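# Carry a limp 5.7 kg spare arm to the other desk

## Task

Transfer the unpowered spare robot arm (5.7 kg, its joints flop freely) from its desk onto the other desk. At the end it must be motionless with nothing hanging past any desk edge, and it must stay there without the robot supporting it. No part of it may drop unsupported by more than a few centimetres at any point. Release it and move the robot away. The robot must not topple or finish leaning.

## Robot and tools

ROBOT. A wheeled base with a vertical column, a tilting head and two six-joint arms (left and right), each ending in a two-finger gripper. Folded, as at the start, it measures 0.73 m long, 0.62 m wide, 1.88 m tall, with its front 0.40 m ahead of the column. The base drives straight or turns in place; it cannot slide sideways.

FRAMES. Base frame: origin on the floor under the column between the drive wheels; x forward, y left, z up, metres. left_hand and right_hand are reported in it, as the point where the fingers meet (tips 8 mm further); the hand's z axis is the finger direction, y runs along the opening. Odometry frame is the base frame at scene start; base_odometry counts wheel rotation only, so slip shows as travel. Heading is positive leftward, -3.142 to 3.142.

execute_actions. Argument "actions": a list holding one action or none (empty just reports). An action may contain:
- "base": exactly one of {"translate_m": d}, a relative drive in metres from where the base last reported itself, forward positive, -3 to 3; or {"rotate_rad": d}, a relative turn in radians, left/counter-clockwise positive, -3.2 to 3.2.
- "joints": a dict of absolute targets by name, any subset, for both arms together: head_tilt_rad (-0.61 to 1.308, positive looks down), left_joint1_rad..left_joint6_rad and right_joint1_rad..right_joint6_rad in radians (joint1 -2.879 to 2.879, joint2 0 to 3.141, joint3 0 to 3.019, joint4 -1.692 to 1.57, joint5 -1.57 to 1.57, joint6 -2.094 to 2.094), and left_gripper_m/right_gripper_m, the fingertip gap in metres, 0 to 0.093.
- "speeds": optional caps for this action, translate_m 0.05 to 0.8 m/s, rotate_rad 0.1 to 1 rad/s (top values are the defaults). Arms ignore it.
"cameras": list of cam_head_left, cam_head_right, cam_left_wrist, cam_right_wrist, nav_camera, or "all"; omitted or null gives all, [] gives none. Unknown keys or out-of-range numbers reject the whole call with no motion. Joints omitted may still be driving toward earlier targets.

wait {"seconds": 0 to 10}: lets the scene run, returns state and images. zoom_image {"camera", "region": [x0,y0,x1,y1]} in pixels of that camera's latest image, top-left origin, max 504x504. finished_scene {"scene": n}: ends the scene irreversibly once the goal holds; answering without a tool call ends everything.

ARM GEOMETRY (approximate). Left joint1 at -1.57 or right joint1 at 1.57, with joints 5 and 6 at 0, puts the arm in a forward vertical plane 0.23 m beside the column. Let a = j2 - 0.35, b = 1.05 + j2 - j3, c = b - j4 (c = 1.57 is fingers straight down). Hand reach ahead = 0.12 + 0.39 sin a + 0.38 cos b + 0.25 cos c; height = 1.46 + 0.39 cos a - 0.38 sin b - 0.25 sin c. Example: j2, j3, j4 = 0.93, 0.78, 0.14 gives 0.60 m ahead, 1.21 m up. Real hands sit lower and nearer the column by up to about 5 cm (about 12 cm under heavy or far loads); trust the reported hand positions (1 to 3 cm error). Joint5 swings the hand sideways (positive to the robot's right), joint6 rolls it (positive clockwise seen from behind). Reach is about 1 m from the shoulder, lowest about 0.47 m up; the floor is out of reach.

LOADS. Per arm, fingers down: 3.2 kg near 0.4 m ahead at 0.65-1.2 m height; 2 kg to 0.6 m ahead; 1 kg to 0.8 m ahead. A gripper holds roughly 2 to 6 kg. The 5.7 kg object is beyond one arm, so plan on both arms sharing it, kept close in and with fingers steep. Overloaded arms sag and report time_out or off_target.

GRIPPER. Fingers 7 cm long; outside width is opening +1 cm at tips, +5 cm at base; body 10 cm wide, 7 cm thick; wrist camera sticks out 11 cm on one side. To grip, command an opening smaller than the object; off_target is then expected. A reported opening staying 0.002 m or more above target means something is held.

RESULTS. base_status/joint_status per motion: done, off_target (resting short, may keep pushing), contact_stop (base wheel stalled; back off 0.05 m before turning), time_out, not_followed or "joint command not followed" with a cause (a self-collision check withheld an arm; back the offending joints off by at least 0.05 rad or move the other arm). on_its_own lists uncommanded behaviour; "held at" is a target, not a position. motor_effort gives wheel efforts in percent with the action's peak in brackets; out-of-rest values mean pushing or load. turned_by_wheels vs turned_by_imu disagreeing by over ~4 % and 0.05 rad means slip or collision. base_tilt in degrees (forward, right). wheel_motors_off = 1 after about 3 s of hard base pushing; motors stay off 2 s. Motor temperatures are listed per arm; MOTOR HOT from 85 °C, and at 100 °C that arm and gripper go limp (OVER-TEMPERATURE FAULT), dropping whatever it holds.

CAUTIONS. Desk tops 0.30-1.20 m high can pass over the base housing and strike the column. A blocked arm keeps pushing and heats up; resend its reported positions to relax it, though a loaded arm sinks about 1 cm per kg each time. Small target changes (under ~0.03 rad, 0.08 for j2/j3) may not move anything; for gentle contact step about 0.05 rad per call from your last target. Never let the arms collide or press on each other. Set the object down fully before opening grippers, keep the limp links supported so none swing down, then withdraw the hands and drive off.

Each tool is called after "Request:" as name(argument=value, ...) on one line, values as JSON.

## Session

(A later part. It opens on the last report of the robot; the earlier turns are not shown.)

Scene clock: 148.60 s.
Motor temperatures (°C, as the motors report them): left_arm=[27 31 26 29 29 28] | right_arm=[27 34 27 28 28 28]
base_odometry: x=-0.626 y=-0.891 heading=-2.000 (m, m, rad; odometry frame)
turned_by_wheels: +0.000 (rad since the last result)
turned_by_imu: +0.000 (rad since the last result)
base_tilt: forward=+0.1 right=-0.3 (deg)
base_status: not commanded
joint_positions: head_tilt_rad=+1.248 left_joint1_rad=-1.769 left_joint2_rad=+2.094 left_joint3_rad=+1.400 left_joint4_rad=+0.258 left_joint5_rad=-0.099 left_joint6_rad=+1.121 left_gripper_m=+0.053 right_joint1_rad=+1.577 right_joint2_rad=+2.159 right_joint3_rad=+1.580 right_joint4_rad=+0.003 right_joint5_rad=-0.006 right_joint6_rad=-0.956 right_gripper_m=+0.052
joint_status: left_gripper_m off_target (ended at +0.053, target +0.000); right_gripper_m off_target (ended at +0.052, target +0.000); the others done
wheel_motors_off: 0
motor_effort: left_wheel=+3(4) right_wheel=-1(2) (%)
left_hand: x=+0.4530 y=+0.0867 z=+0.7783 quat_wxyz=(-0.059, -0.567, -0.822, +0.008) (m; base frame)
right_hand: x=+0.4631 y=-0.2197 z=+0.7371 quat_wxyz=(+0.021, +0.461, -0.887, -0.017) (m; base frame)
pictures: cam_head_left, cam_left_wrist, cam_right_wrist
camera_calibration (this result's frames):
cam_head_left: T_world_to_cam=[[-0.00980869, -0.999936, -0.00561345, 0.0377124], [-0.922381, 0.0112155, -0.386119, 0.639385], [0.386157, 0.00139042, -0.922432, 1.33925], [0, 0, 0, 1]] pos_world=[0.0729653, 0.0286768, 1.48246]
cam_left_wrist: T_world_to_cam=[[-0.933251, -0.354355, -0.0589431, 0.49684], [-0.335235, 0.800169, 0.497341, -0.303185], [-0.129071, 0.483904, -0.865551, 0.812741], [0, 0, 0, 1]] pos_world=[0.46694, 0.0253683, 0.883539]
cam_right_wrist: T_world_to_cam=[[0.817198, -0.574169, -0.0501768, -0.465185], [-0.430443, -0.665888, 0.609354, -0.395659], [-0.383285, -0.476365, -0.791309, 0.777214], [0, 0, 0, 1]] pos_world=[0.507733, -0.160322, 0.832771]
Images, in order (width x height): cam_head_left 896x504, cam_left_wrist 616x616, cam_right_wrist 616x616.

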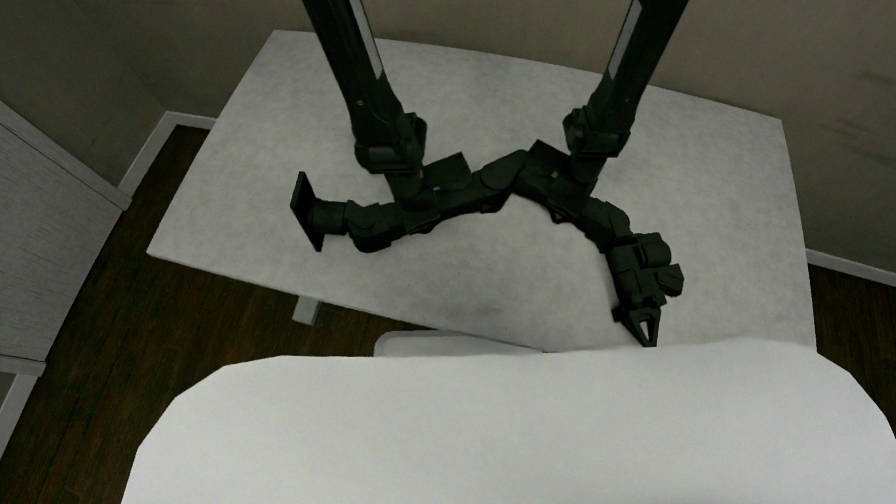

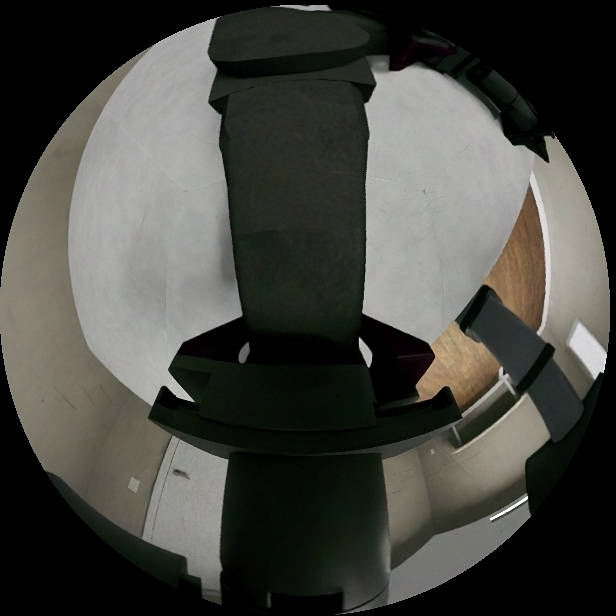

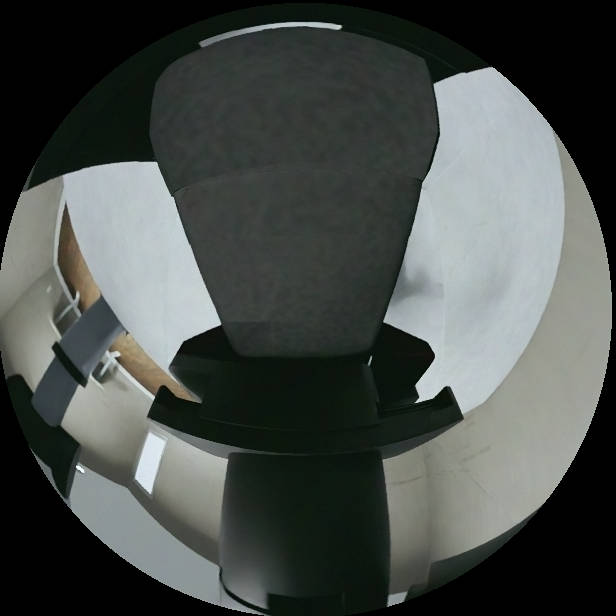

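Request:
execute_actions(actions=[{"joints":{"left_joint2_rad":1.96,"left_joint3_rad":1.33,"right_joint2_rad":2.02,"right_joint3_rad":1.50}}], cameras=["cam_head_left"])

Request:
execute_actions(actions=[{"joints":{"left_joint2_rad":1.86,"left_joint3_rad":1.25,"right_joint2_rad":1.90,"right_joint3_rad":1.41}}], cameras=["cam_head_left","cam_left_wrist","cam_right_wrist"])

Scene clock: 155.20 s.
Motor temperatures (°C, as the motors report them): left_arm=[27 31 26 29 29 28] | right_arm=[27 34 27 28 28 28]
base_odometry: x=-0.626 y=-0.891 heading=-2.000 (m, m, rad; odometry frame)
turned_by_wheels: +0.000 (rad since the last result)
turned_by_imu: +0.000 (rad since the last result)
base_tilt: forward=+0.2 right=-0.4 (deg)
base_status: not commanded
joint_positions: head_tilt_rad=+1.248 left_joint1_rad=-1.759 left_joint2_rad=+2.067 left_joint3_rad=+1.373 left_joint4_rad=+0.258 left_joint5_rad=-0.095 left_joint6_rad=+1.144 left_gripper_m=+0.053 right_joint1_rad=+1.587 right_joint2_rad=+2.130 right_joint3_rad=+1.525 right_joint4_rad=+0.009 right_joint5_rad=+0.004 right_joint6_rad=-0.935 right_gripper_m=+0.052
joint_status: all done
wheel_motors_off: 0
motor_effort: left_wheel=+3(3) right_wheel=-2(3) (%)
left_hand: x=+0.4554 y=+0.0953 z=+0.7873 quat_wxyz=(-0.058, -0.575, -0.816, +0.005) (m; base frame)
right_hand: x=+0.4509 y=-0.2130 z=+0.7490 quat_wxyz=(+0.030, +0.454, -0.890, -0.021) (m; base frame)
pictures: cam_head_left
camera_calibration (this result's frames):
cam_head_left: T_world_to_cam=[[-0.00980869, -0.999936, -0.00561345, 0.0377124], [-0.922381, 0.0112155, -0.386119, 0.639384], [0.386157, 0.00139042, -0.922432, 1.33925], [0, 0, 0, 1]] pos_world=[0.0729653, 0.0286768, 1.48246]
Images, in order (width x height): cam_head_left 896x504.

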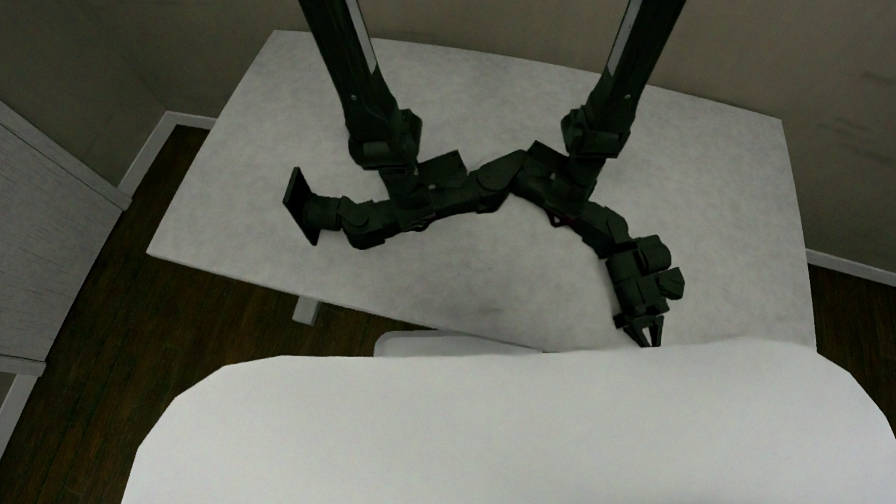

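Scene clock: 156.10 s.
Motor temperatures (°C, as the motors report them): left_arm=[27 32 26 29 29 28] | right_arm=[27 35 27 28 28 28]
base_odometry: x=-0.626 y=-0.891 heading=-2.000 (m, m, rad; odometry frame)
turned_by_wheels: +0.000 (rad since the last result)
turned_by_imu: +0.000 (rad since the last result)
base_tilt: forward=+0.1 right=-0.4 (deg)
base_status: not commanded
joint_positions: head_tilt_rad=+1.248 left_joint1_rad=-1.759 left_joint2_rad=+1.950 left_joint3_rad=+1.271 left_joint4_rad=+0.258 left_joint5_rad=-0.093 left_joint6_rad=+1.152 left_gripper_m=+0.053 right_joint1_rad=+1.595 right_joint2_rad=+2.016 right_joint3_rad=+1.422 right_joint4_rad=+0.012 right_joint5_rad=+0.002 right_joint6_rad=-0.928 right_gripper_m=+0.052
joint_status: all done
wheel_motors_off: 0
motor_effort: left_wheel=+3(4) right_wheel=-3(3) (%)
left_hand: x=+0.4692 y=+0.1004 z=+0.8311 quat_wxyz=(-0.065, -0.577, -0.814, +0.003) (m; base frame)
right_hand: x=+0.4649 y=-0.2074 z=+0.7918 quat_wxyz=(+0.022, +0.453, -0.891, -0.021) (m; base frame)
pictures: cam_head_left, cam_left_wrist, cam_right_wrist
camera_calibration (this result's frames):
cam_head_left: T_world_to_cam=[[-0.00980869, -0.999936, -0.00561345, 0.0377124], [-0.922381, 0.0112155, -0.386119, 0.639385], [0.386157, 0.00139042, -0.922432, 1.33925], [0, 0, 0, 1]] pos_world=[0.0729653, 0.0286768, 1.48246]
cam_left_wrist: T_world_to_cam=[[-0.940593, -0.330917, -0.0760128, 0.535211], [-0.323754, 0.806655, 0.49446, -0.338652], [-0.102309, 0.489695, -0.86587, 0.841113], [0, 0, 0, 1]] pos_world=[0.47983, 0.0383968, 0.936427]
cam_right_wrist: T_world_to_cam=[[0.806307, -0.588535, -0.0591171, -0.447678], [-0.438305, -0.661602, 0.608418, -0.414674], [-0.397187, -0.46466, -0.791412, 0.836027], [0, 0, 0, 1]] pos_world=[0.511272, -0.149355, 0.887471]
Images, in order (width x height): cam_head_left 896x504, cam_left_wrist 616x616, cam_right_wrist 616x616.

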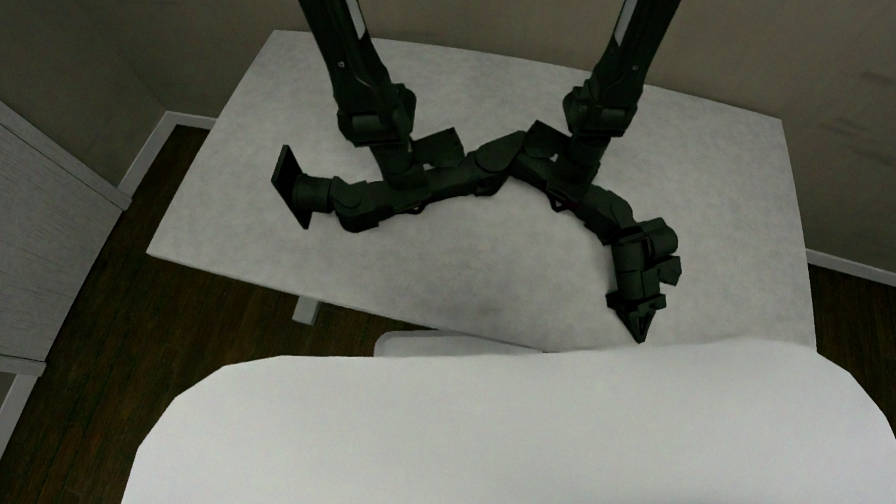

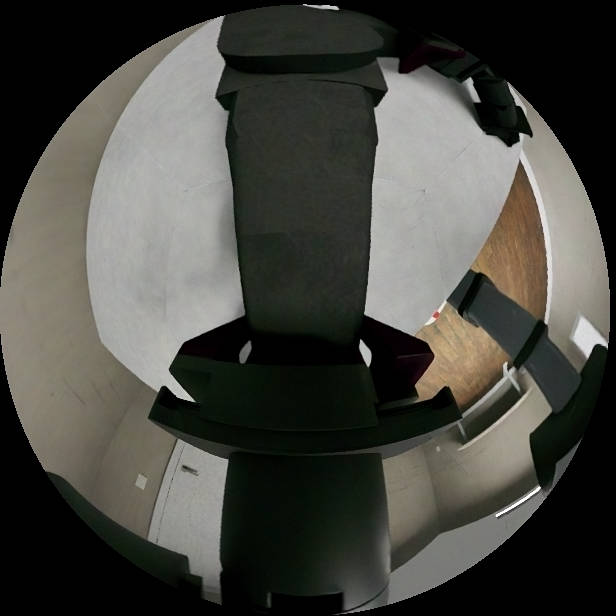

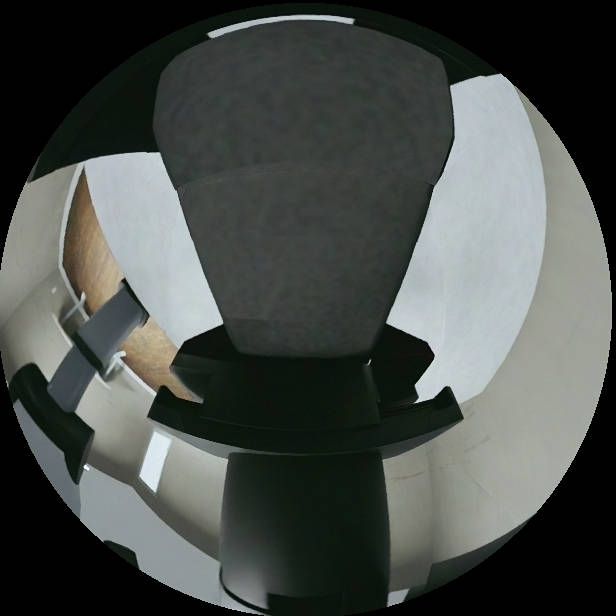

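Request:
execute_actions(actions=[{"joints":{"left_joint2_rad":1.75,"left_joint3_rad":1.15,"left_joint4_rad":0.22,"right_joint2_rad":1.76,"right_joint3_rad":1.27,"right_joint4_rad":0.02}}], cameras=["cam_head_left"])

Request:
execute_actions(actions=[{"joints":{"left_joint2_rad":1.62,"left_joint3_rad":1.04,"left_joint4_rad":0.19,"right_joint2_rad":1.62,"right_joint3_rad":1.13,"right_joint4_rad":0.02}}], cameras=["cam_head_left"])

Request:
execute_actions(actions=[{"joints":{"left_joint2_rad":1.48,"left_joint3_rad":0.94,"left_joint4_rad":0.15,"right_joint2_rad":1.48,"right_joint3_rad":1.02,"right_joint4_rad":0.0}}], cameras=["cam_head_left","cam_left_wrist"])

Scene clock: 170.50 s.
Motor temperatures (°C, as the motors report them): left_arm=[27 34 26 29 29 28] | right_arm=[27 38 27 28 28 28]
base_odometry: x=-0.626 y=-0.891 heading=-2.000 (m, m, rad; odometry frame)
turned_by_wheels: +0.000 (rad since the last result)
turned_by_imu: +0.000 (rad since the last result)
base_tilt: forward=+0.0 right=-0.3 (deg)
base_status: not commanded
joint_positions: head_tilt_rad=+1.248 left_joint1_rad=-1.762 left_joint2_rad=+1.833 left_joint3_rad=+1.172 left_joint4_rad=+0.241 left_joint5_rad=-0.086 left_joint6_rad=+1.155 left_gripper_m=+0.053 right_joint1_rad=+1.600 right_joint2_rad=+1.887 right_joint3_rad=+1.287 right_joint4_rad=+0.032 right_joint5_rad=+0.006 right_joint6_rad=-0.916 right_gripper_m=+0.052
joint_status: all done
wheel_motors_off: 0
motor_effort: left_wheel=+3(4) right_wheel=-3(3) (%)
left_hand: x=+0.4751 y=+0.1037 z=+0.8749 quat_wxyz=(-0.068, -0.579, -0.813, +0.006) (m; base frame)
right_hand: x=+0.4685 y=-0.2051 z=+0.8416 quat_wxyz=(+0.015, +0.449, -0.893, -0.018) (m; base frame)
pictures: cam_head_left
camera_calibration (this result's frames):
cam_head_left: T_world_to_cam=[[-0.00980869, -0.999936, -0.00561345, 0.0377124], [-0.922381, 0.0112155, -0.386119, 0.639385], [0.386157, 0.00139042, -0.922432, 1.33925], [0, 0, 0, 1]] pos_world=[0.0729653, 0.0286768, 1.48246]
Images, in order (width x height): cam_head_left 896x504.

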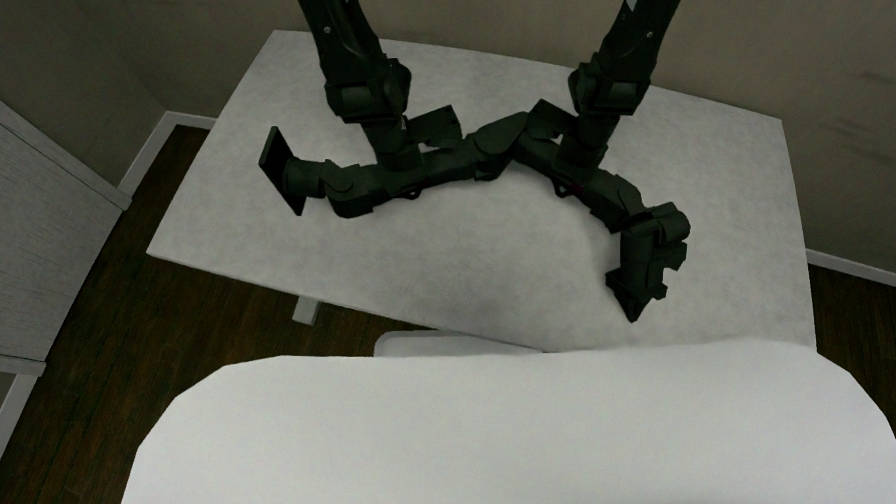

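Scene clock: 171.47 s.
Motor temperatures (°C, as the motors report them): left_arm=[27 34 26 29 29 28] | right_arm=[27 38 27 28 28 28]
base_odometry: x=-0.626 y=-0.891 heading=-2.000 (m, m, rad; odometry frame)
turned_by_wheels: +0.000 (rad since the last result)
turned_by_imu: +0.000 (rad since the last result)
base_tilt: forward=+0.2 right=-0.4 (deg)
base_status: not commanded
joint_positions: head_tilt_rad=+1.248 left_joint1_rad=-1.773 left_joint2_rad=+1.701 left_joint3_rad=+1.062 left_joint4_rad=+0.216 left_joint5_rad=-0.088 left_joint6_rad=+1.159 left_gripper_m=+0.053 right_joint1_rad=+1.604 right_joint2_rad=+1.753 right_joint3_rad=+1.157 right_joint4_rad=+0.037 right_joint5_rad=+0.002 right_joint6_rad=-0.906 right_gripper_m=+0.052
joint_status: all done
wheel_motors_off: 0
motor_effort: left_wheel=+3(5) right_wheel=-2(3) (%)
left_hand: x=+0.4753 y=+0.1050 z=+0.9245 quat_wxyz=(-0.069, -0.582, -0.810, +0.010) (m; base frame)
right_hand: x=+0.4667 y=-0.2031 z=+0.8925 quat_wxyz=(+0.010, +0.445, -0.895, -0.020) (m; base frame)
pictures: cam_head_left
camera_calibration (this result's frames):
cam_head_left: T_world_to_cam=[[-0.00980869, -0.999936, -0.00561345, 0.0377124], [-0.922381, 0.0112155, -0.386119, 0.639384], [0.386157, 0.00139042, -0.922432, 1.33925], [0, 0, 0, 1]] pos_world=[0.0729653, 0.0286768, 1.48246]
Images, in order (width x height): cam_head_left 896x504.

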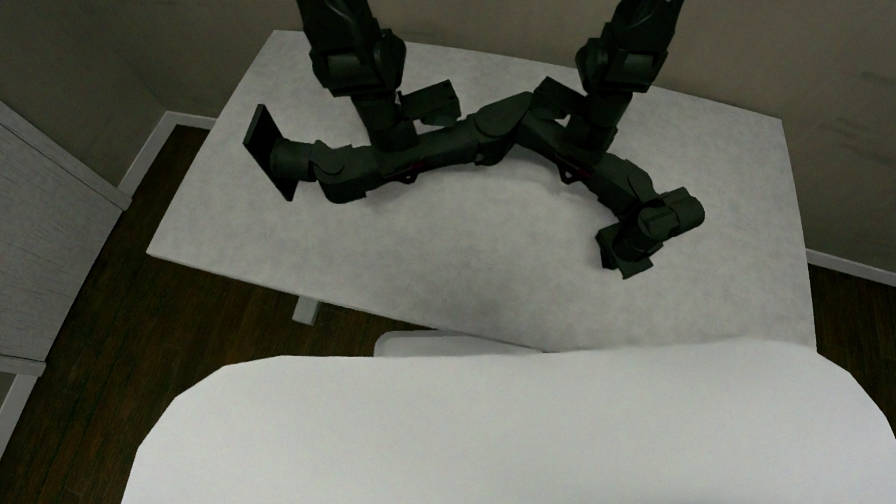

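Scene clock: 172.47 s.
Motor temperatures (°C, as the motors report them): left_arm=[27 34 26 29 29 28] | right_arm=[27 38 27 28 28 28]
base_odometry: x=-0.626 y=-0.891 heading=-2.000 (m, m, rad; odometry frame)
turned_by_wheels: +0.000 (rad since the last result)
turned_by_imu: +0.000 (rad since the last result)
base_tilt: forward=+0.1 right=-0.5 (deg)
base_status: not commanded
joint_positions: head_tilt_rad=+1.248 left_joint1_rad=-1.778 left_joint2_rad=+1.559 left_joint3_rad=+0.960 left_joint4_rad=+0.177 left_joint5_rad=-0.083 left_joint6_rad=+1.158 left_gripper_m=+0.053 right_joint1_rad=+1.614 right_joint2_rad=+1.610 right_joint3_rad=+1.041 right_joint4_rad=+0.021 right_joint5_rad=-0.001 right_joint6_rad=-0.900 right_gripper_m=+0.052
joint_status: all done
wheel_motors_off: 0
motor_effort: left_wheel=+3(4) right_wheel=-3(3) (%)
left_hand: x=+0.4748 y=+0.1103 z=+0.9750 quat_wxyz=(-0.071, -0.583, -0.810, +0.014) (m; base frame)
right_hand: x=+0.4666 y=-0.1978 z=+0.9455 quat_wxyz=(+0.003, +0.445, -0.895, -0.023) (m; base frame)
pictures: cam_head_left, cam_left_wrist
camera_calibration (this result's frames):
cam_head_left: T_world_to_cam=[[-0.00980869, -0.999936, -0.00561345, 0.0377124], [-0.922381, 0.0112155, -0.386119, 0.639384], [0.386157, 0.00139042, -0.922432, 1.33925], [0, 0, 0, 1]] pos_world=[0.0729653, 0.0286768, 1.48246]
cam_left_wrist: T_world_to_cam=[[-0.945841, -0.317807, -0.0662072, 0.546135], [-0.310015, 0.823769, 0.474652, -0.405016], [-0.0963082, 0.469471, -0.87768, 0.972305], [0, 0, 0, 1]] pos_world=[0.484637, 0.0507366, 1.08177]
Images, in order (width x height): cam_head_left 896x504, cam_left_wrist 616x616.

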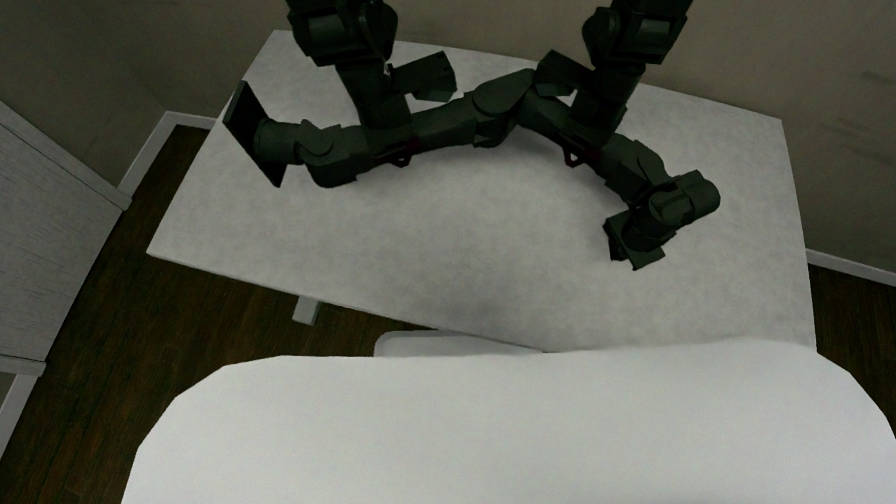

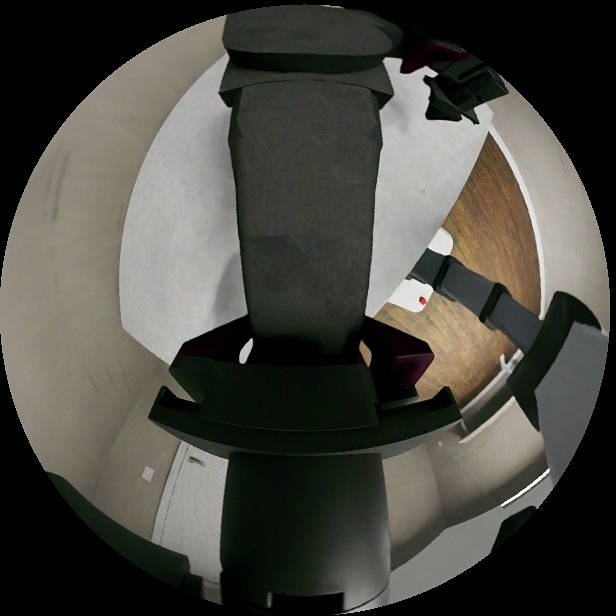

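Request:
execute_actions(actions=[{"joints":{"left_joint2_rad":1.35,"left_joint3_rad":0.85,"left_joint4_rad":0.11,"right_joint2_rad":1.33,"right_joint3_rad":0.92,"right_joint4_rad":-0.03}}], cameras=["cam_head_left"])

Request:
execute_actions(actions=[{"base":{"translate_m":-0.08},"speeds":{"translate_m":0.08}}], cameras=["cam_head_left","cam_left_wrist"])

Scene clock: 177.53 s.
Motor temperatures (°C, as the motors report them): left_arm=[27 34 26 29 29 28] | right_arm=[28 39 27 28 28 28]
base_odometry: x=-0.626 y=-0.891 heading=-2.000 (m, m, rad; odometry frame)
turned_by_wheels: +0.000 (rad since the last result)
turned_by_imu: +0.000 (rad since the last result)
base_tilt: forward=+0.0 right=-0.3 (deg)
base_status: not commanded
joint_positions: head_tilt_rad=+1.248 left_joint1_rad=-1.786 left_joint2_rad=+1.427 left_joint3_rad=+0.868 left_joint4_rad=+0.140 left_joint5_rad=-0.072 left_joint6_rad=+1.155 left_gripper_m=+0.053 right_joint1_rad=+1.620 right_joint2_rad=+1.461 right_joint3_rad=+0.932 right_joint4_rad=-0.011 right_joint5_rad=-0.002 right_joint6_rad=-0.895 right_gripper_m=+0.052
joint_status: all done
wheel_motors_off: 0
motor_effort: left_wheel=+3(4) right_wheel=-1(3) (%)
left_hand: x=+0.4697 y=+0.1122 z=+1.0207 quat_wxyz=(-0.077, -0.583, -0.809, +0.021) (m; base frame)
right_hand: x=+0.4627 y=-0.1958 z=+0.9984 quat_wxyz=(-0.002, +0.444, -0.896, -0.024) (m; base frame)
pictures: cam_head_left
camera_calibration (this result's frames):
cam_head_left: T_world_to_cam=[[-0.00980869, -0.999936, -0.00561345, 0.0377124], [-0.922381, 0.0112155, -0.386119, 0.639385], [0.386157, 0.00139042, -0.922432, 1.33925], [0, 0, 0, 1]] pos_world=[0.0729653, 0.0286768, 1.48246]
Images, in order (width x height): cam_head_left 896x504.

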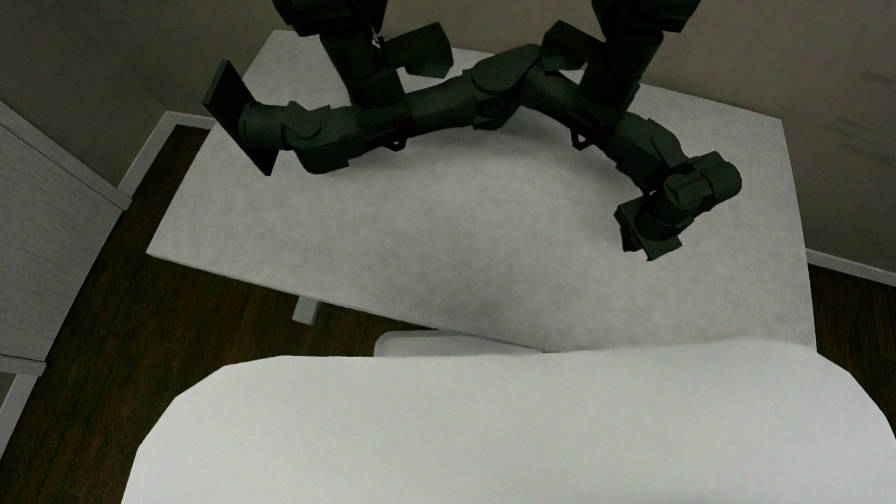

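Scene clock: 179.13 s.
Motor temperatures (°C, as the motors report them): left_arm=[27 34 26 29 29 28] | right_arm=[28 39 27 28 28 28]
base_odometry: x=-0.593 y=-0.818 heading=-2.001 (m, m, rad; odometry frame)
turned_by_wheels: -0.001 (rad since the last result)
turned_by_imu: -0.001 (rad since the last result)
base_tilt: forward=+0.1 right=-0.4 (deg)
base_status: done
joint_positions: head_tilt_rad=+1.248 left_joint1_rad=-1.786 left_joint2_rad=+1.427 left_joint3_rad=+0.863 left_joint4_rad=+0.140 left_joint5_rad=-0.073 left_joint6_rad=+1.155 left_gripper_m=+0.053 right_joint1_rad=+1.620 right_joint2_rad=+1.462 right_joint3_rad=+0.928 right_joint4_rad=-0.011 right_joint5_rad=-0.004 right_joint6_rad=-0.894 right_gripper_m=+0.052
joint_status: not commanded
wheel_motors_off: 0
motor_effort: left_wheel=+0(39) right_wheel=+0(33) (%)
left_hand: x=+0.4672 y=+0.1127 z=+1.0209 quat_wxyz=(-0.075, -0.583, -0.809, +0.022) (m; base frame)
right_hand: x=+0.4600 y=-0.1955 z=+0.9980 quat_wxyz=(-0.001, +0.444, -0.896, -0.026) (m; base frame)
pictures: cam_head_left, cam_left_wrist
camera_calibration (this result's frames):
cam_head_left: T_world_to_cam=[[-0.00980991, -0.999936, -0.0056113, 0.0377091], [-0.922465, 0.0112155, -0.385917, 0.639078], [0.385955, 0.00139042, -0.922516, 1.33939], [0, 0, 0, 1]] pos_world=[0.0729527, 0.0286768, 1.48245]
cam_left_wrist: T_world_to_cam=[[-0.946766, -0.316556, -0.0585332, 0.5352], [-0.306892, 0.832609, 0.461064, -0.419713], [-0.097217, 0.454483, -0.885434, 1.02073], [0, 0, 0, 1]] pos_world=[0.477136, 0.0549721, 1.12863]
Images, in order (width x height): cam_head_left 896x504, cam_left_wrist 616x616.

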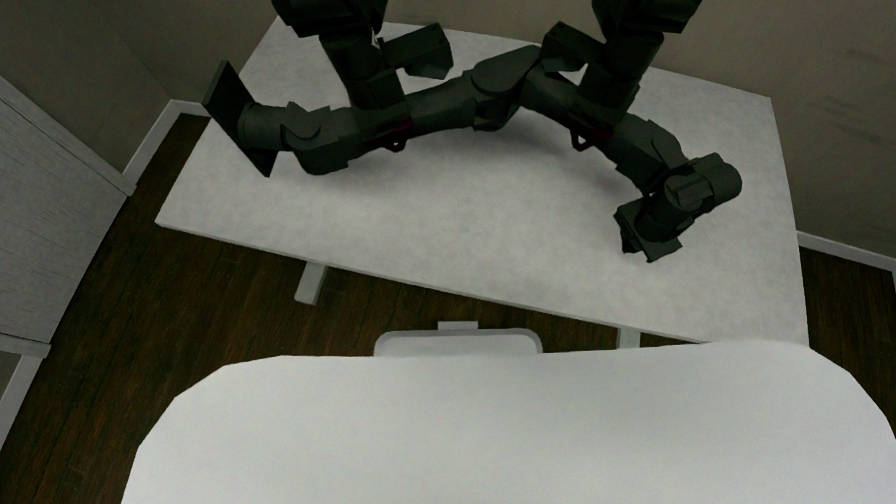

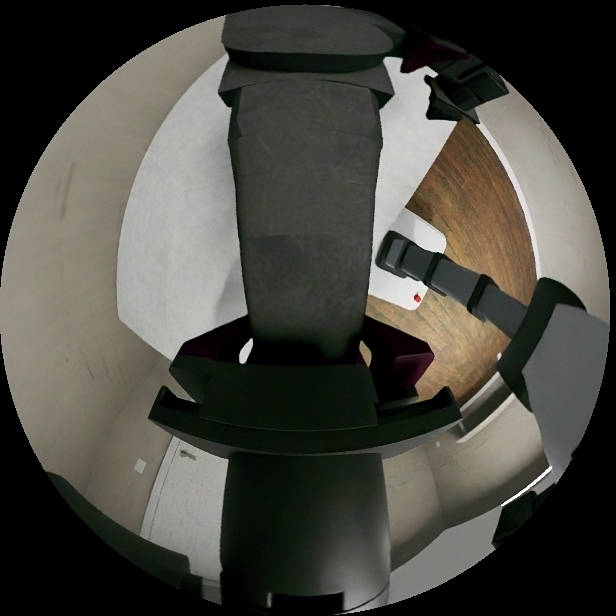

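Request:
execute_actions(actions=[{"base":{"translate_m":-1.0},"joints":{"head_tilt_rad":0.8},"speeds":{"translate_m":0.3}}], cameras=["cam_head_left"])

Request:
execute_actions(actions=[{"base":{"rotate_rad":2.42},"speeds":{"rotate_rad":0.45}}], cameras=["cam_head_left","nav_camera"])

Scene clock: 193.30 s.
Motor temperatures (°C, as the motors report them): left_arm=[27 34 26 29 29 28] | right_arm=[28 41 27 28 28 29]
base_odometry: x=-0.176 y=+0.091 heading=-2.001 (m, m, rad; odometry frame)
turned_by_wheels: +0.000 (rad since the last result)
turned_by_imu: +0.004 (rad since the last result)
base_tilt: forward=+0.1 right=-0.4 (deg)
base_status: done
joint_positions: head_tilt_rad=+0.815 left_joint1_rad=-1.787 left_joint2_rad=+1.426 left_joint3_rad=+0.863 left_joint4_rad=+0.138 left_joint5_rad=-0.076 left_joint6_rad=+1.154 left_gripper_m=+0.053 right_joint1_rad=+1.620 right_joint2_rad=+1.464 right_joint3_rad=+0.928 right_joint4_rad=-0.011 right_joint5_rad=-0.006 right_joint6_rad=-0.894 right_gripper_m=+0.052
joint_status: all done
wheel_motors_off: 0
motor_effort: left_wheel=+1(62) right_wheel=+0(49) (%)
left_hand: x=+0.4665 y=+0.1126 z=+1.0211 quat_wxyz=(-0.074, -0.583, -0.809, +0.021) (m; base frame)
right_hand: x=+0.4588 y=-0.1953 z=+0.9975 quat_wxyz=(+0.000, +0.444, -0.896, -0.027) (m; base frame)
pictures: cam_head_left
camera_calibration (this result's frames):
cam_head_left: T_world_to_cam=[[-0.00654996, -0.999936, -0.00920973, 0.0430877], [-0.675393, 0.0112155, -0.737373, 1.16797], [0.737429, 0.00139042, -0.675423, 0.941292], [0, 0, 0, 1]] pos_world=[0.0949822, 0.0286768, 1.49739]
Images, in order (width x height): cam_head_left 896x504.

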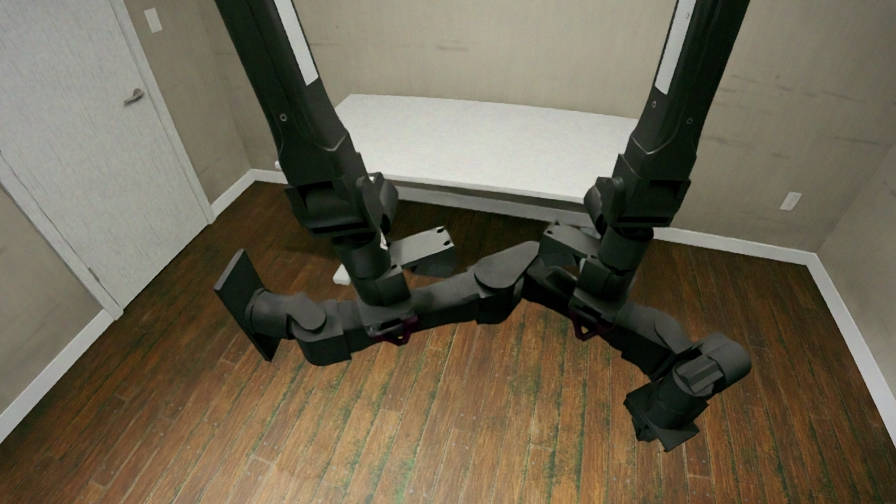

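Scene clock: 199.57 s.
Motor temperatures (°C, as the motors report them): left_arm=[27 34 26 29 29 28] | right_arm=[28 41 27 28 28 29]
base_odometry: x=-0.176 y=+0.091 heading=+0.419 (m, m, rad; odometry frame)
turned_by_wheels: +2.420 (rad since the last result)
turned_by_imu: +2.444 (rad since the last result)
base_tilt: forward=+0.1 right=-0.3 (deg)
base_status: done
joint_positions: head_tilt_rad=+0.815 left_joint1_rad=-1.787 left_joint2_rad=+1.426 left_joint3_rad=+0.863 left_joint4_rad=+0.138 left_joint5_rad=-0.077 left_joint6_rad=+1.151 left_gripper_m=+0.053 right_joint1_rad=+1.620 right_joint2_rad=+1.464 right_joint3_rad=+0.930 right_joint4_rad=-0.011 right_joint5_rad=-0.006 right_joint6_rad=-0.898 right_gripper_m=+0.052
joint_status: not commanded
wheel_motors_off: 0
motor_effort: left_wheel=-2(43) right_wheel=+1(43) (%)
left_hand: x=+0.4669 y=+0.1125 z=+1.0211 quat_wxyz=(-0.074, -0.582, -0.810, +0.021) (m; base frame)
right_hand: x=+0.4605 y=-0.1955 z=+0.9975 quat_wxyz=(-0.001, +0.445, -0.895, -0.026) (m; base frame)
pictures: cam_head_left, nav_camera
camera_calibration (this result's frames):
cam_head_left: T_world_to_cam=[[-0.00654996, -0.999936, -0.00920973, 0.0430877], [-0.675393, 0.0112155, -0.737373, 1.16797], [0.737429, 0.00139042, -0.675423, 0.941292], [0, 0, 0, 1]] pos_world=[0.0949822, 0.0286768, 1.49739]
Images, in order (width x height): cam_head_left 896x504, nav_camera 896x504.

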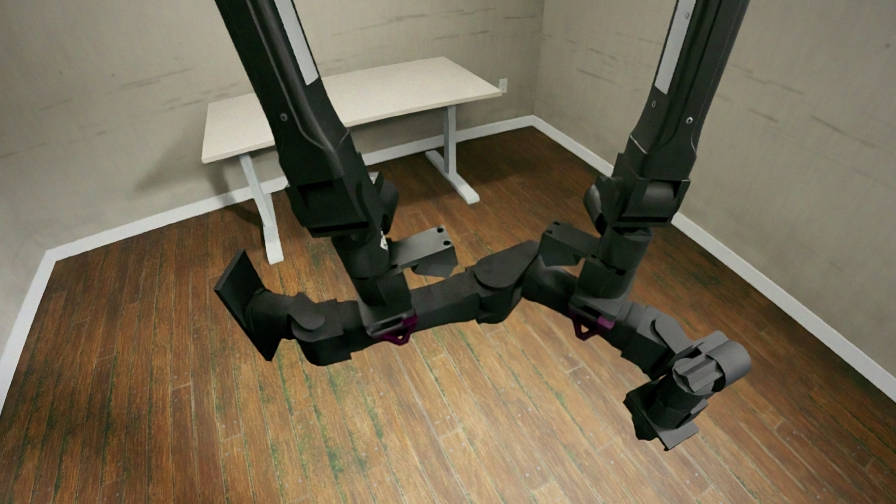

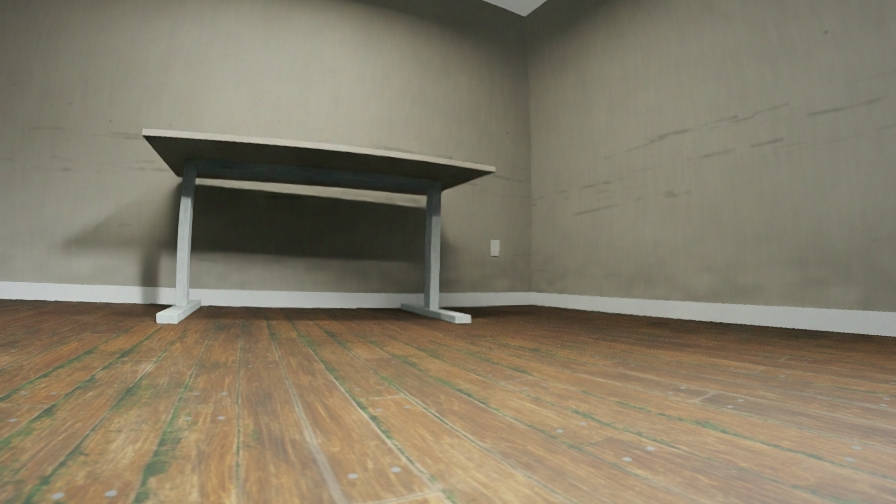

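Request:
execute_actions(actions=[{"base":{"rotate_rad":0.07},"speeds":{"rotate_rad":0.3}}], cameras=[])

Request:
execute_actions(actions=[{"base":{"translate_m":1.03},"speeds":{"translate_m":0.3}}], cameras=[])

Request:
execute_actions(actions=[{"base":{"rotate_rad":0.335},"speeds":{"rotate_rad":0.35}}], cameras=["cam_head_left","nav_camera"])

Scene clock: 207.33 s.
Motor temperatures (°C, as the motors report them): left_arm=[27 35 26 29 29 28] | right_arm=[28 42 27 28 28 29]
base_odometry: x=-0.176 y=+0.091 heading=+0.489 (m, m, rad; odometry frame)
turned_by_wheels: +0.070 (rad since the last result)
turned_by_imu: +0.070 (rad since the last result)
base_tilt: forward=+0.2 right=-0.4 (deg)
base_status: done
joint_positions: head_tilt_rad=+0.815 left_joint1_rad=-1.786 left_joint2_rad=+1.426 left_joint3_rad=+0.863 left_joint4_rad=+0.138 left_joint5_rad=-0.077 left_joint6_rad=+1.150 left_gripper_m=+0.053 right_joint1_rad=+1.622 right_joint2_rad=+1.464 right_joint3_rad=+0.932 right_joint4_rad=-0.011 right_joint5_rad=-0.004 right_joint6_rad=-0.898 right_gripper_m=+0.052
joint_status: not commanded
wheel_motors_off: 0
motor_effort: left_wheel=-2(29) right_wheel=+1(28) (%)
left_hand: x=+0.4670 y=+0.1132 z=+1.0210 quat_wxyz=(-0.074, -0.581, -0.810, +0.020) (m; base frame)
right_hand: x=+0.4615 y=-0.1948 z=+0.9975 quat_wxyz=(-0.002, +0.446, -0.895, -0.026) (m; base frame)
pictures: none
No camera images: the call's "cameras" was empty. Leave "cameras" out to get every camera's image.

Scene clock: 211.97 s.
Motor temperatures (°C, as the motors report them): left_arm=[27 35 26 29 29 28] | right_arm=[28 42 27 28 28 29]
base_odometry: x=+0.733 y=+0.575 heading=+0.489 (m, m, rad; odometry frame)
turned_by_wheels: +0.001 (rad since the last result)
turned_by_imu: -0.003 (rad since the last result)
base_tilt: forward=+0.2 right=-0.5 (deg)
base_status: done
joint_positions: head_tilt_rad=+0.815 left_joint1_rad=-1.786 left_joint2_rad=+1.426 left_joint3_rad=+0.873 left_joint4_rad=+0.138 left_joint5_rad=-0.079 left_joint6_rad=+1.154 left_gripper_m=+0.053 right_joint1_rad=+1.621 right_joint2_rad=+1.464 right_joint3_rad=+0.939 right_joint4_rad=-0.011 right_joint5_rad=-0.005 right_joint6_rad=-0.897 right_gripper_m=+0.052
joint_status: not commanded
wheel_motors_off: 0
motor_effort: left_wheel=+2(49) right_wheel=-2(52) (%)
left_hand: x=+0.4732 y=+0.1130 z=+1.0213 quat_wxyz=(-0.078, -0.582, -0.809, +0.017) (m; base frame)
right_hand: x=+0.4661 y=-0.1948 z=+0.9973 quat_wxyz=(-0.005, +0.445, -0.895, -0.024) (m; base frame)
pictures: none
No camera images: the call's "cameras" was empty. Leave "cameras" out to get every camera's image.

Scene clock: 213.63 s.
Motor temperatures (°C, as the motors report them): left_arm=[27 35 26 29 29 28] | right_arm=[28 42 27 28 28 29]
base_odometry: x=+0.733 y=+0.575 heading=+0.824 (m, m, rad; odometry frame)
turned_by_wheels: +0.334 (rad since the last result)
turned_by_imu: +0.335 (rad since the last result)
base_tilt: forward=+0.2 right=-0.3 (deg)
base_status: done
joint_positions: head_tilt_rad=+0.815 left_joint1_rad=-1.787 left_joint2_rad=+1.426 left_joint3_rad=+0.871 left_joint4_rad=+0.138 left_joint5_rad=-0.078 left_joint6_rad=+1.155 left_gripper_m=+0.053 right_joint1_rad=+1.620 right_joint2_rad=+1.464 right_joint3_rad=+0.937 right_joint4_rad=-0.011 right_joint5_rad=-0.006 right_joint6_rad=-0.896 right_gripper_m=+0.052
joint_status: not commanded
wheel_motors_off: 0
motor_effort: left_wheel=-3(42) right_wheel=+0(40) (%)
left_hand: x=+0.4721 y=+0.1125 z=+1.0214 quat_wxyz=(-0.077, -0.583, -0.809, +0.018) (m; base frame)
right_hand: x=+0.4644 y=-0.1956 z=+0.9973 quat_wxyz=(-0.004, +0.444, -0.896, -0.025) (m; base frame)
pictures: cam_head_left, nav_camera
camera_calibration (this result's frames):
cam_head_left: T_world_to_cam=[[-0.00654595, -0.999936, -0.00921258, 0.0430919], [-0.675071, 0.0112155, -0.737667, 1.1684], [0.737723, 0.00139042, -0.675102, 0.940782], [0, 0, 0, 1]] pos_world=[0.0950008, 0.0286768, 1.49741]
Images, in order (width x height): cam_head_left 896x504, nav_camera 896x504.

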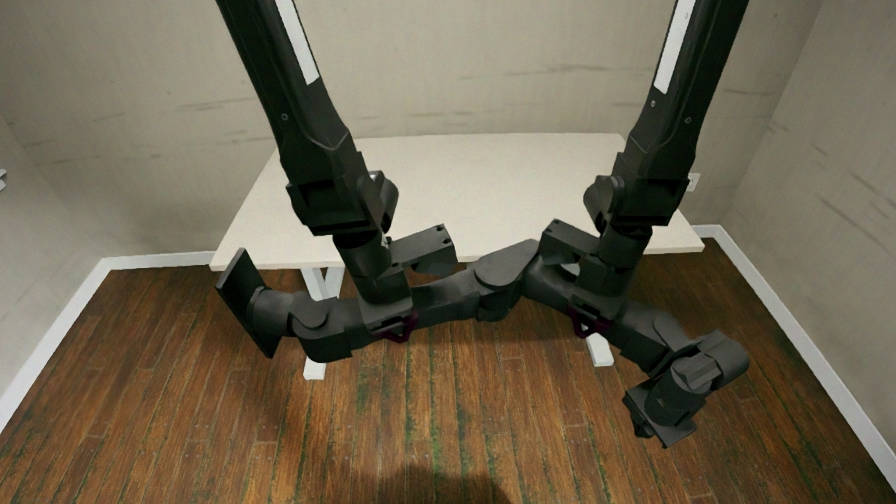

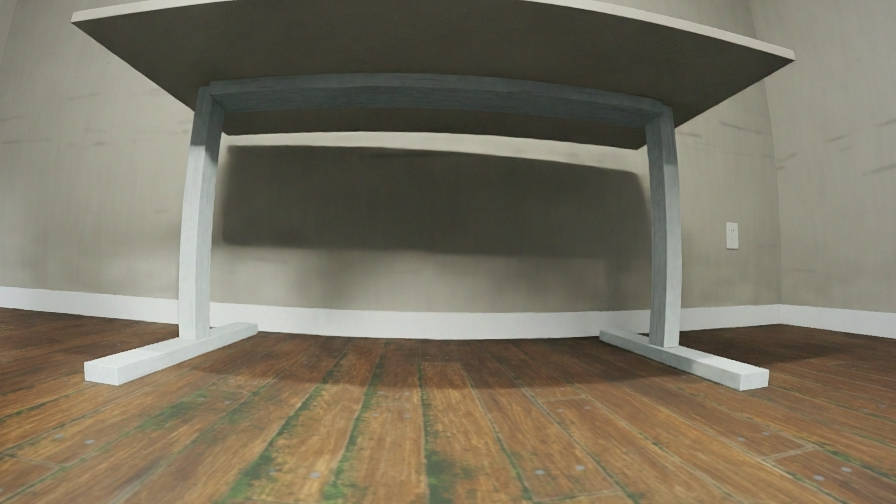

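Request:
execute_actions(actions=[])

Scene clock: 225.43 s.
Motor temperatures (°C, as the motors report them): left_arm=[27 35 26 29 29 28] | right_arm=[28 43 27 28 28 29]
base_odometry: x=+0.733 y=+0.575 heading=+0.824 (m, m, rad; odometry frame)
turned_by_wheels: +0.000 (rad since the last result)
turned_by_imu: +0.000 (rad since the last result)
base_tilt: forward=+0.1 right=-0.5 (deg)
base_status: done
joint_positions: head_tilt_rad=+0.815 left_joint1_rad=-1.787 left_joint2_rad=+1.426 left_joint3_rad=+0.871 left_joint4_rad=+0.138 left_joint5_rad=-0.078 left_joint6_rad=+1.155 left_gripper_m=+0.053 right_joint1_rad=+1.620 right_joint2_rad=+1.464 right_joint3_rad=+0.937 right_joint4_rad=-0.011 right_joint5_rad=-0.006 right_joint6_rad=-0.896 right_gripper_m=+0.052
joint_status: not commanded
wheel_motors_off: 0
motor_effort: left_wheel=-3(42) right_wheel=+0(40) (%)
left_hand: x=+0.4721 y=+0.1125 z=+1.0214 quat_wxyz=(-0.077, -0.583, -0.809, +0.018) (m; base frame)
right_hand: x=+0.4644 y=-0.1956 z=+0.9973 quat_wxyz=(-0.004, +0.444, -0.896, -0.025) (m; base frame)
pictures: cam_head_left, cam_head_right, cam_left_wrist, cam_right_wrist, nav_camera
camera_calibration (this result's frames):
cam_head_left: T_world_to_cam=[[-0.00654595, -0.999936, -0.00921258, 0.0430919], [-0.675071, 0.0112155, -0.737667, 1.1684], [0.737723, 0.00139042, -0.675102, 0.940782], [0, 0, 0, 1]] pos_world=[0.0950008, 0.0286768, 1.49741]
cam_head_right: T_world_to_cam=[[-0.0174748, -0.999825, -0.00668853, -0.0294953], [-0.668468, 0.0166576, -0.743555, 1.17165], [0.743536, -0.00852243, -0.668642, 0.92559], [0, 0, 0, 1]] pos_world=[0.0944845, -0.0411187, 1.48988]
cam_left_wrist: T_world_to_cam=[[-0.946024, -0.3172, -0.0665067, 0.547734], [-0.310987, 0.830664, 0.461827, -0.416877], [-0.0912468, 0.457582, -0.884473, 1.01759], [0, 0, 0, 1]] pos_world=[0.481378, 0.0543967, 1.12898]
cam_right_wrist: T_world_to_cam=[[0.795777, -0.604137, -0.0419302, -0.443498], [-0.478051, -0.669181, 0.568915, -0.475763], [-0.371761, -0.432684, -0.821327, 1.02825], [0, 0, 0, 1]] pos_world=[0.507749, -0.141399, 1.0966]
Images, in order (width x height): cam_head_left 896x504, cam_head_right 896x504, cam_left_wrist 616x616, cam_right_wrist 616x616, nav_camera 896x504.

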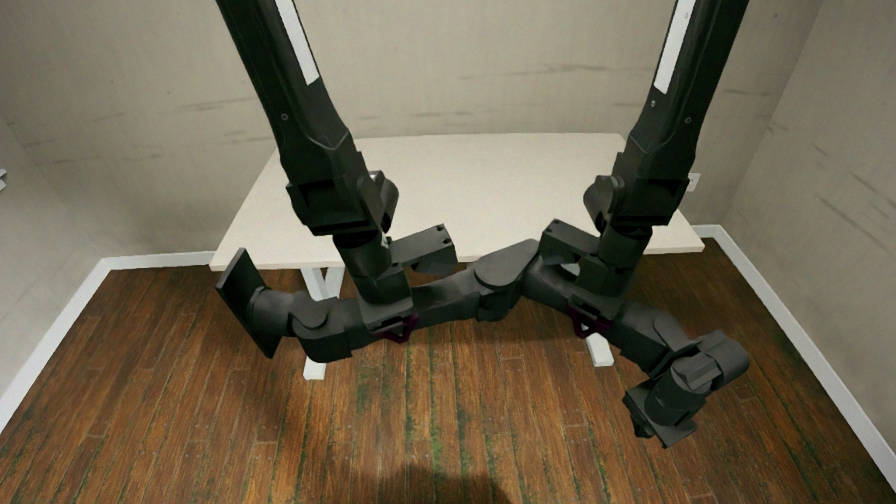

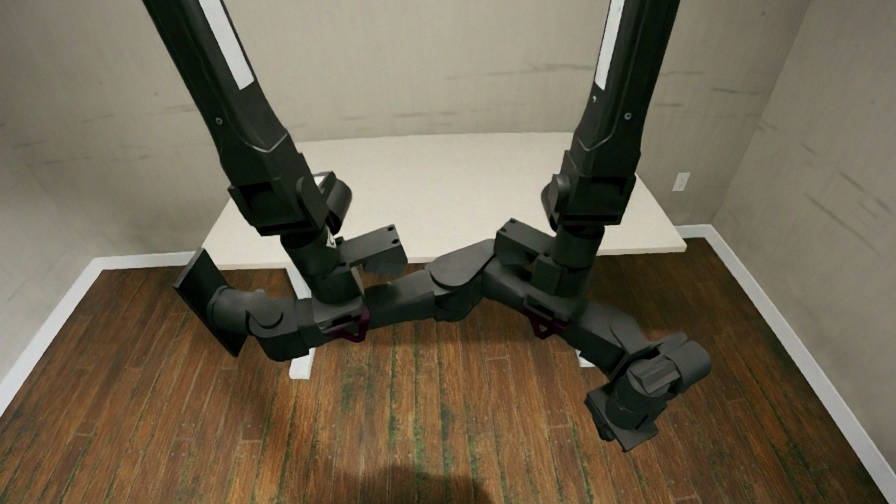

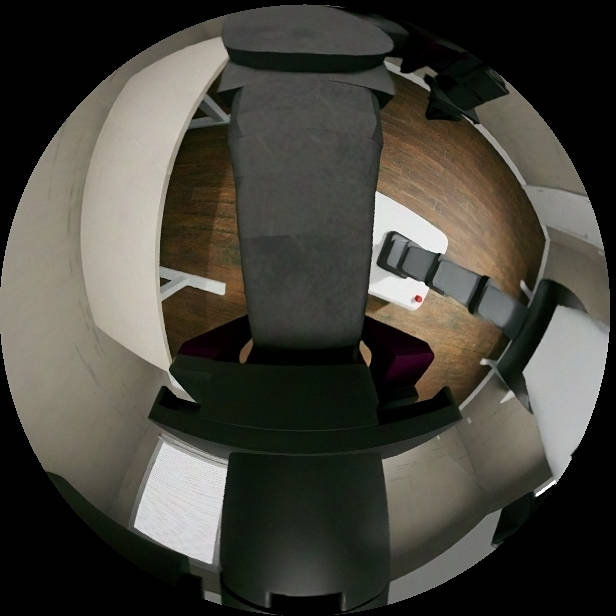

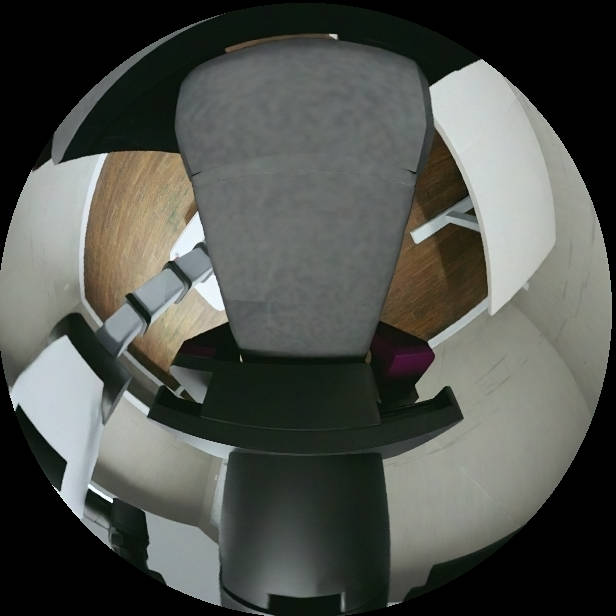

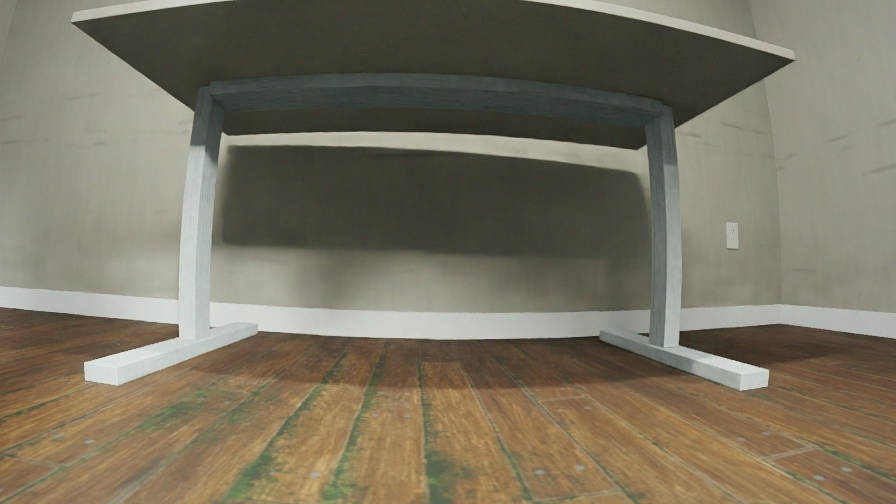

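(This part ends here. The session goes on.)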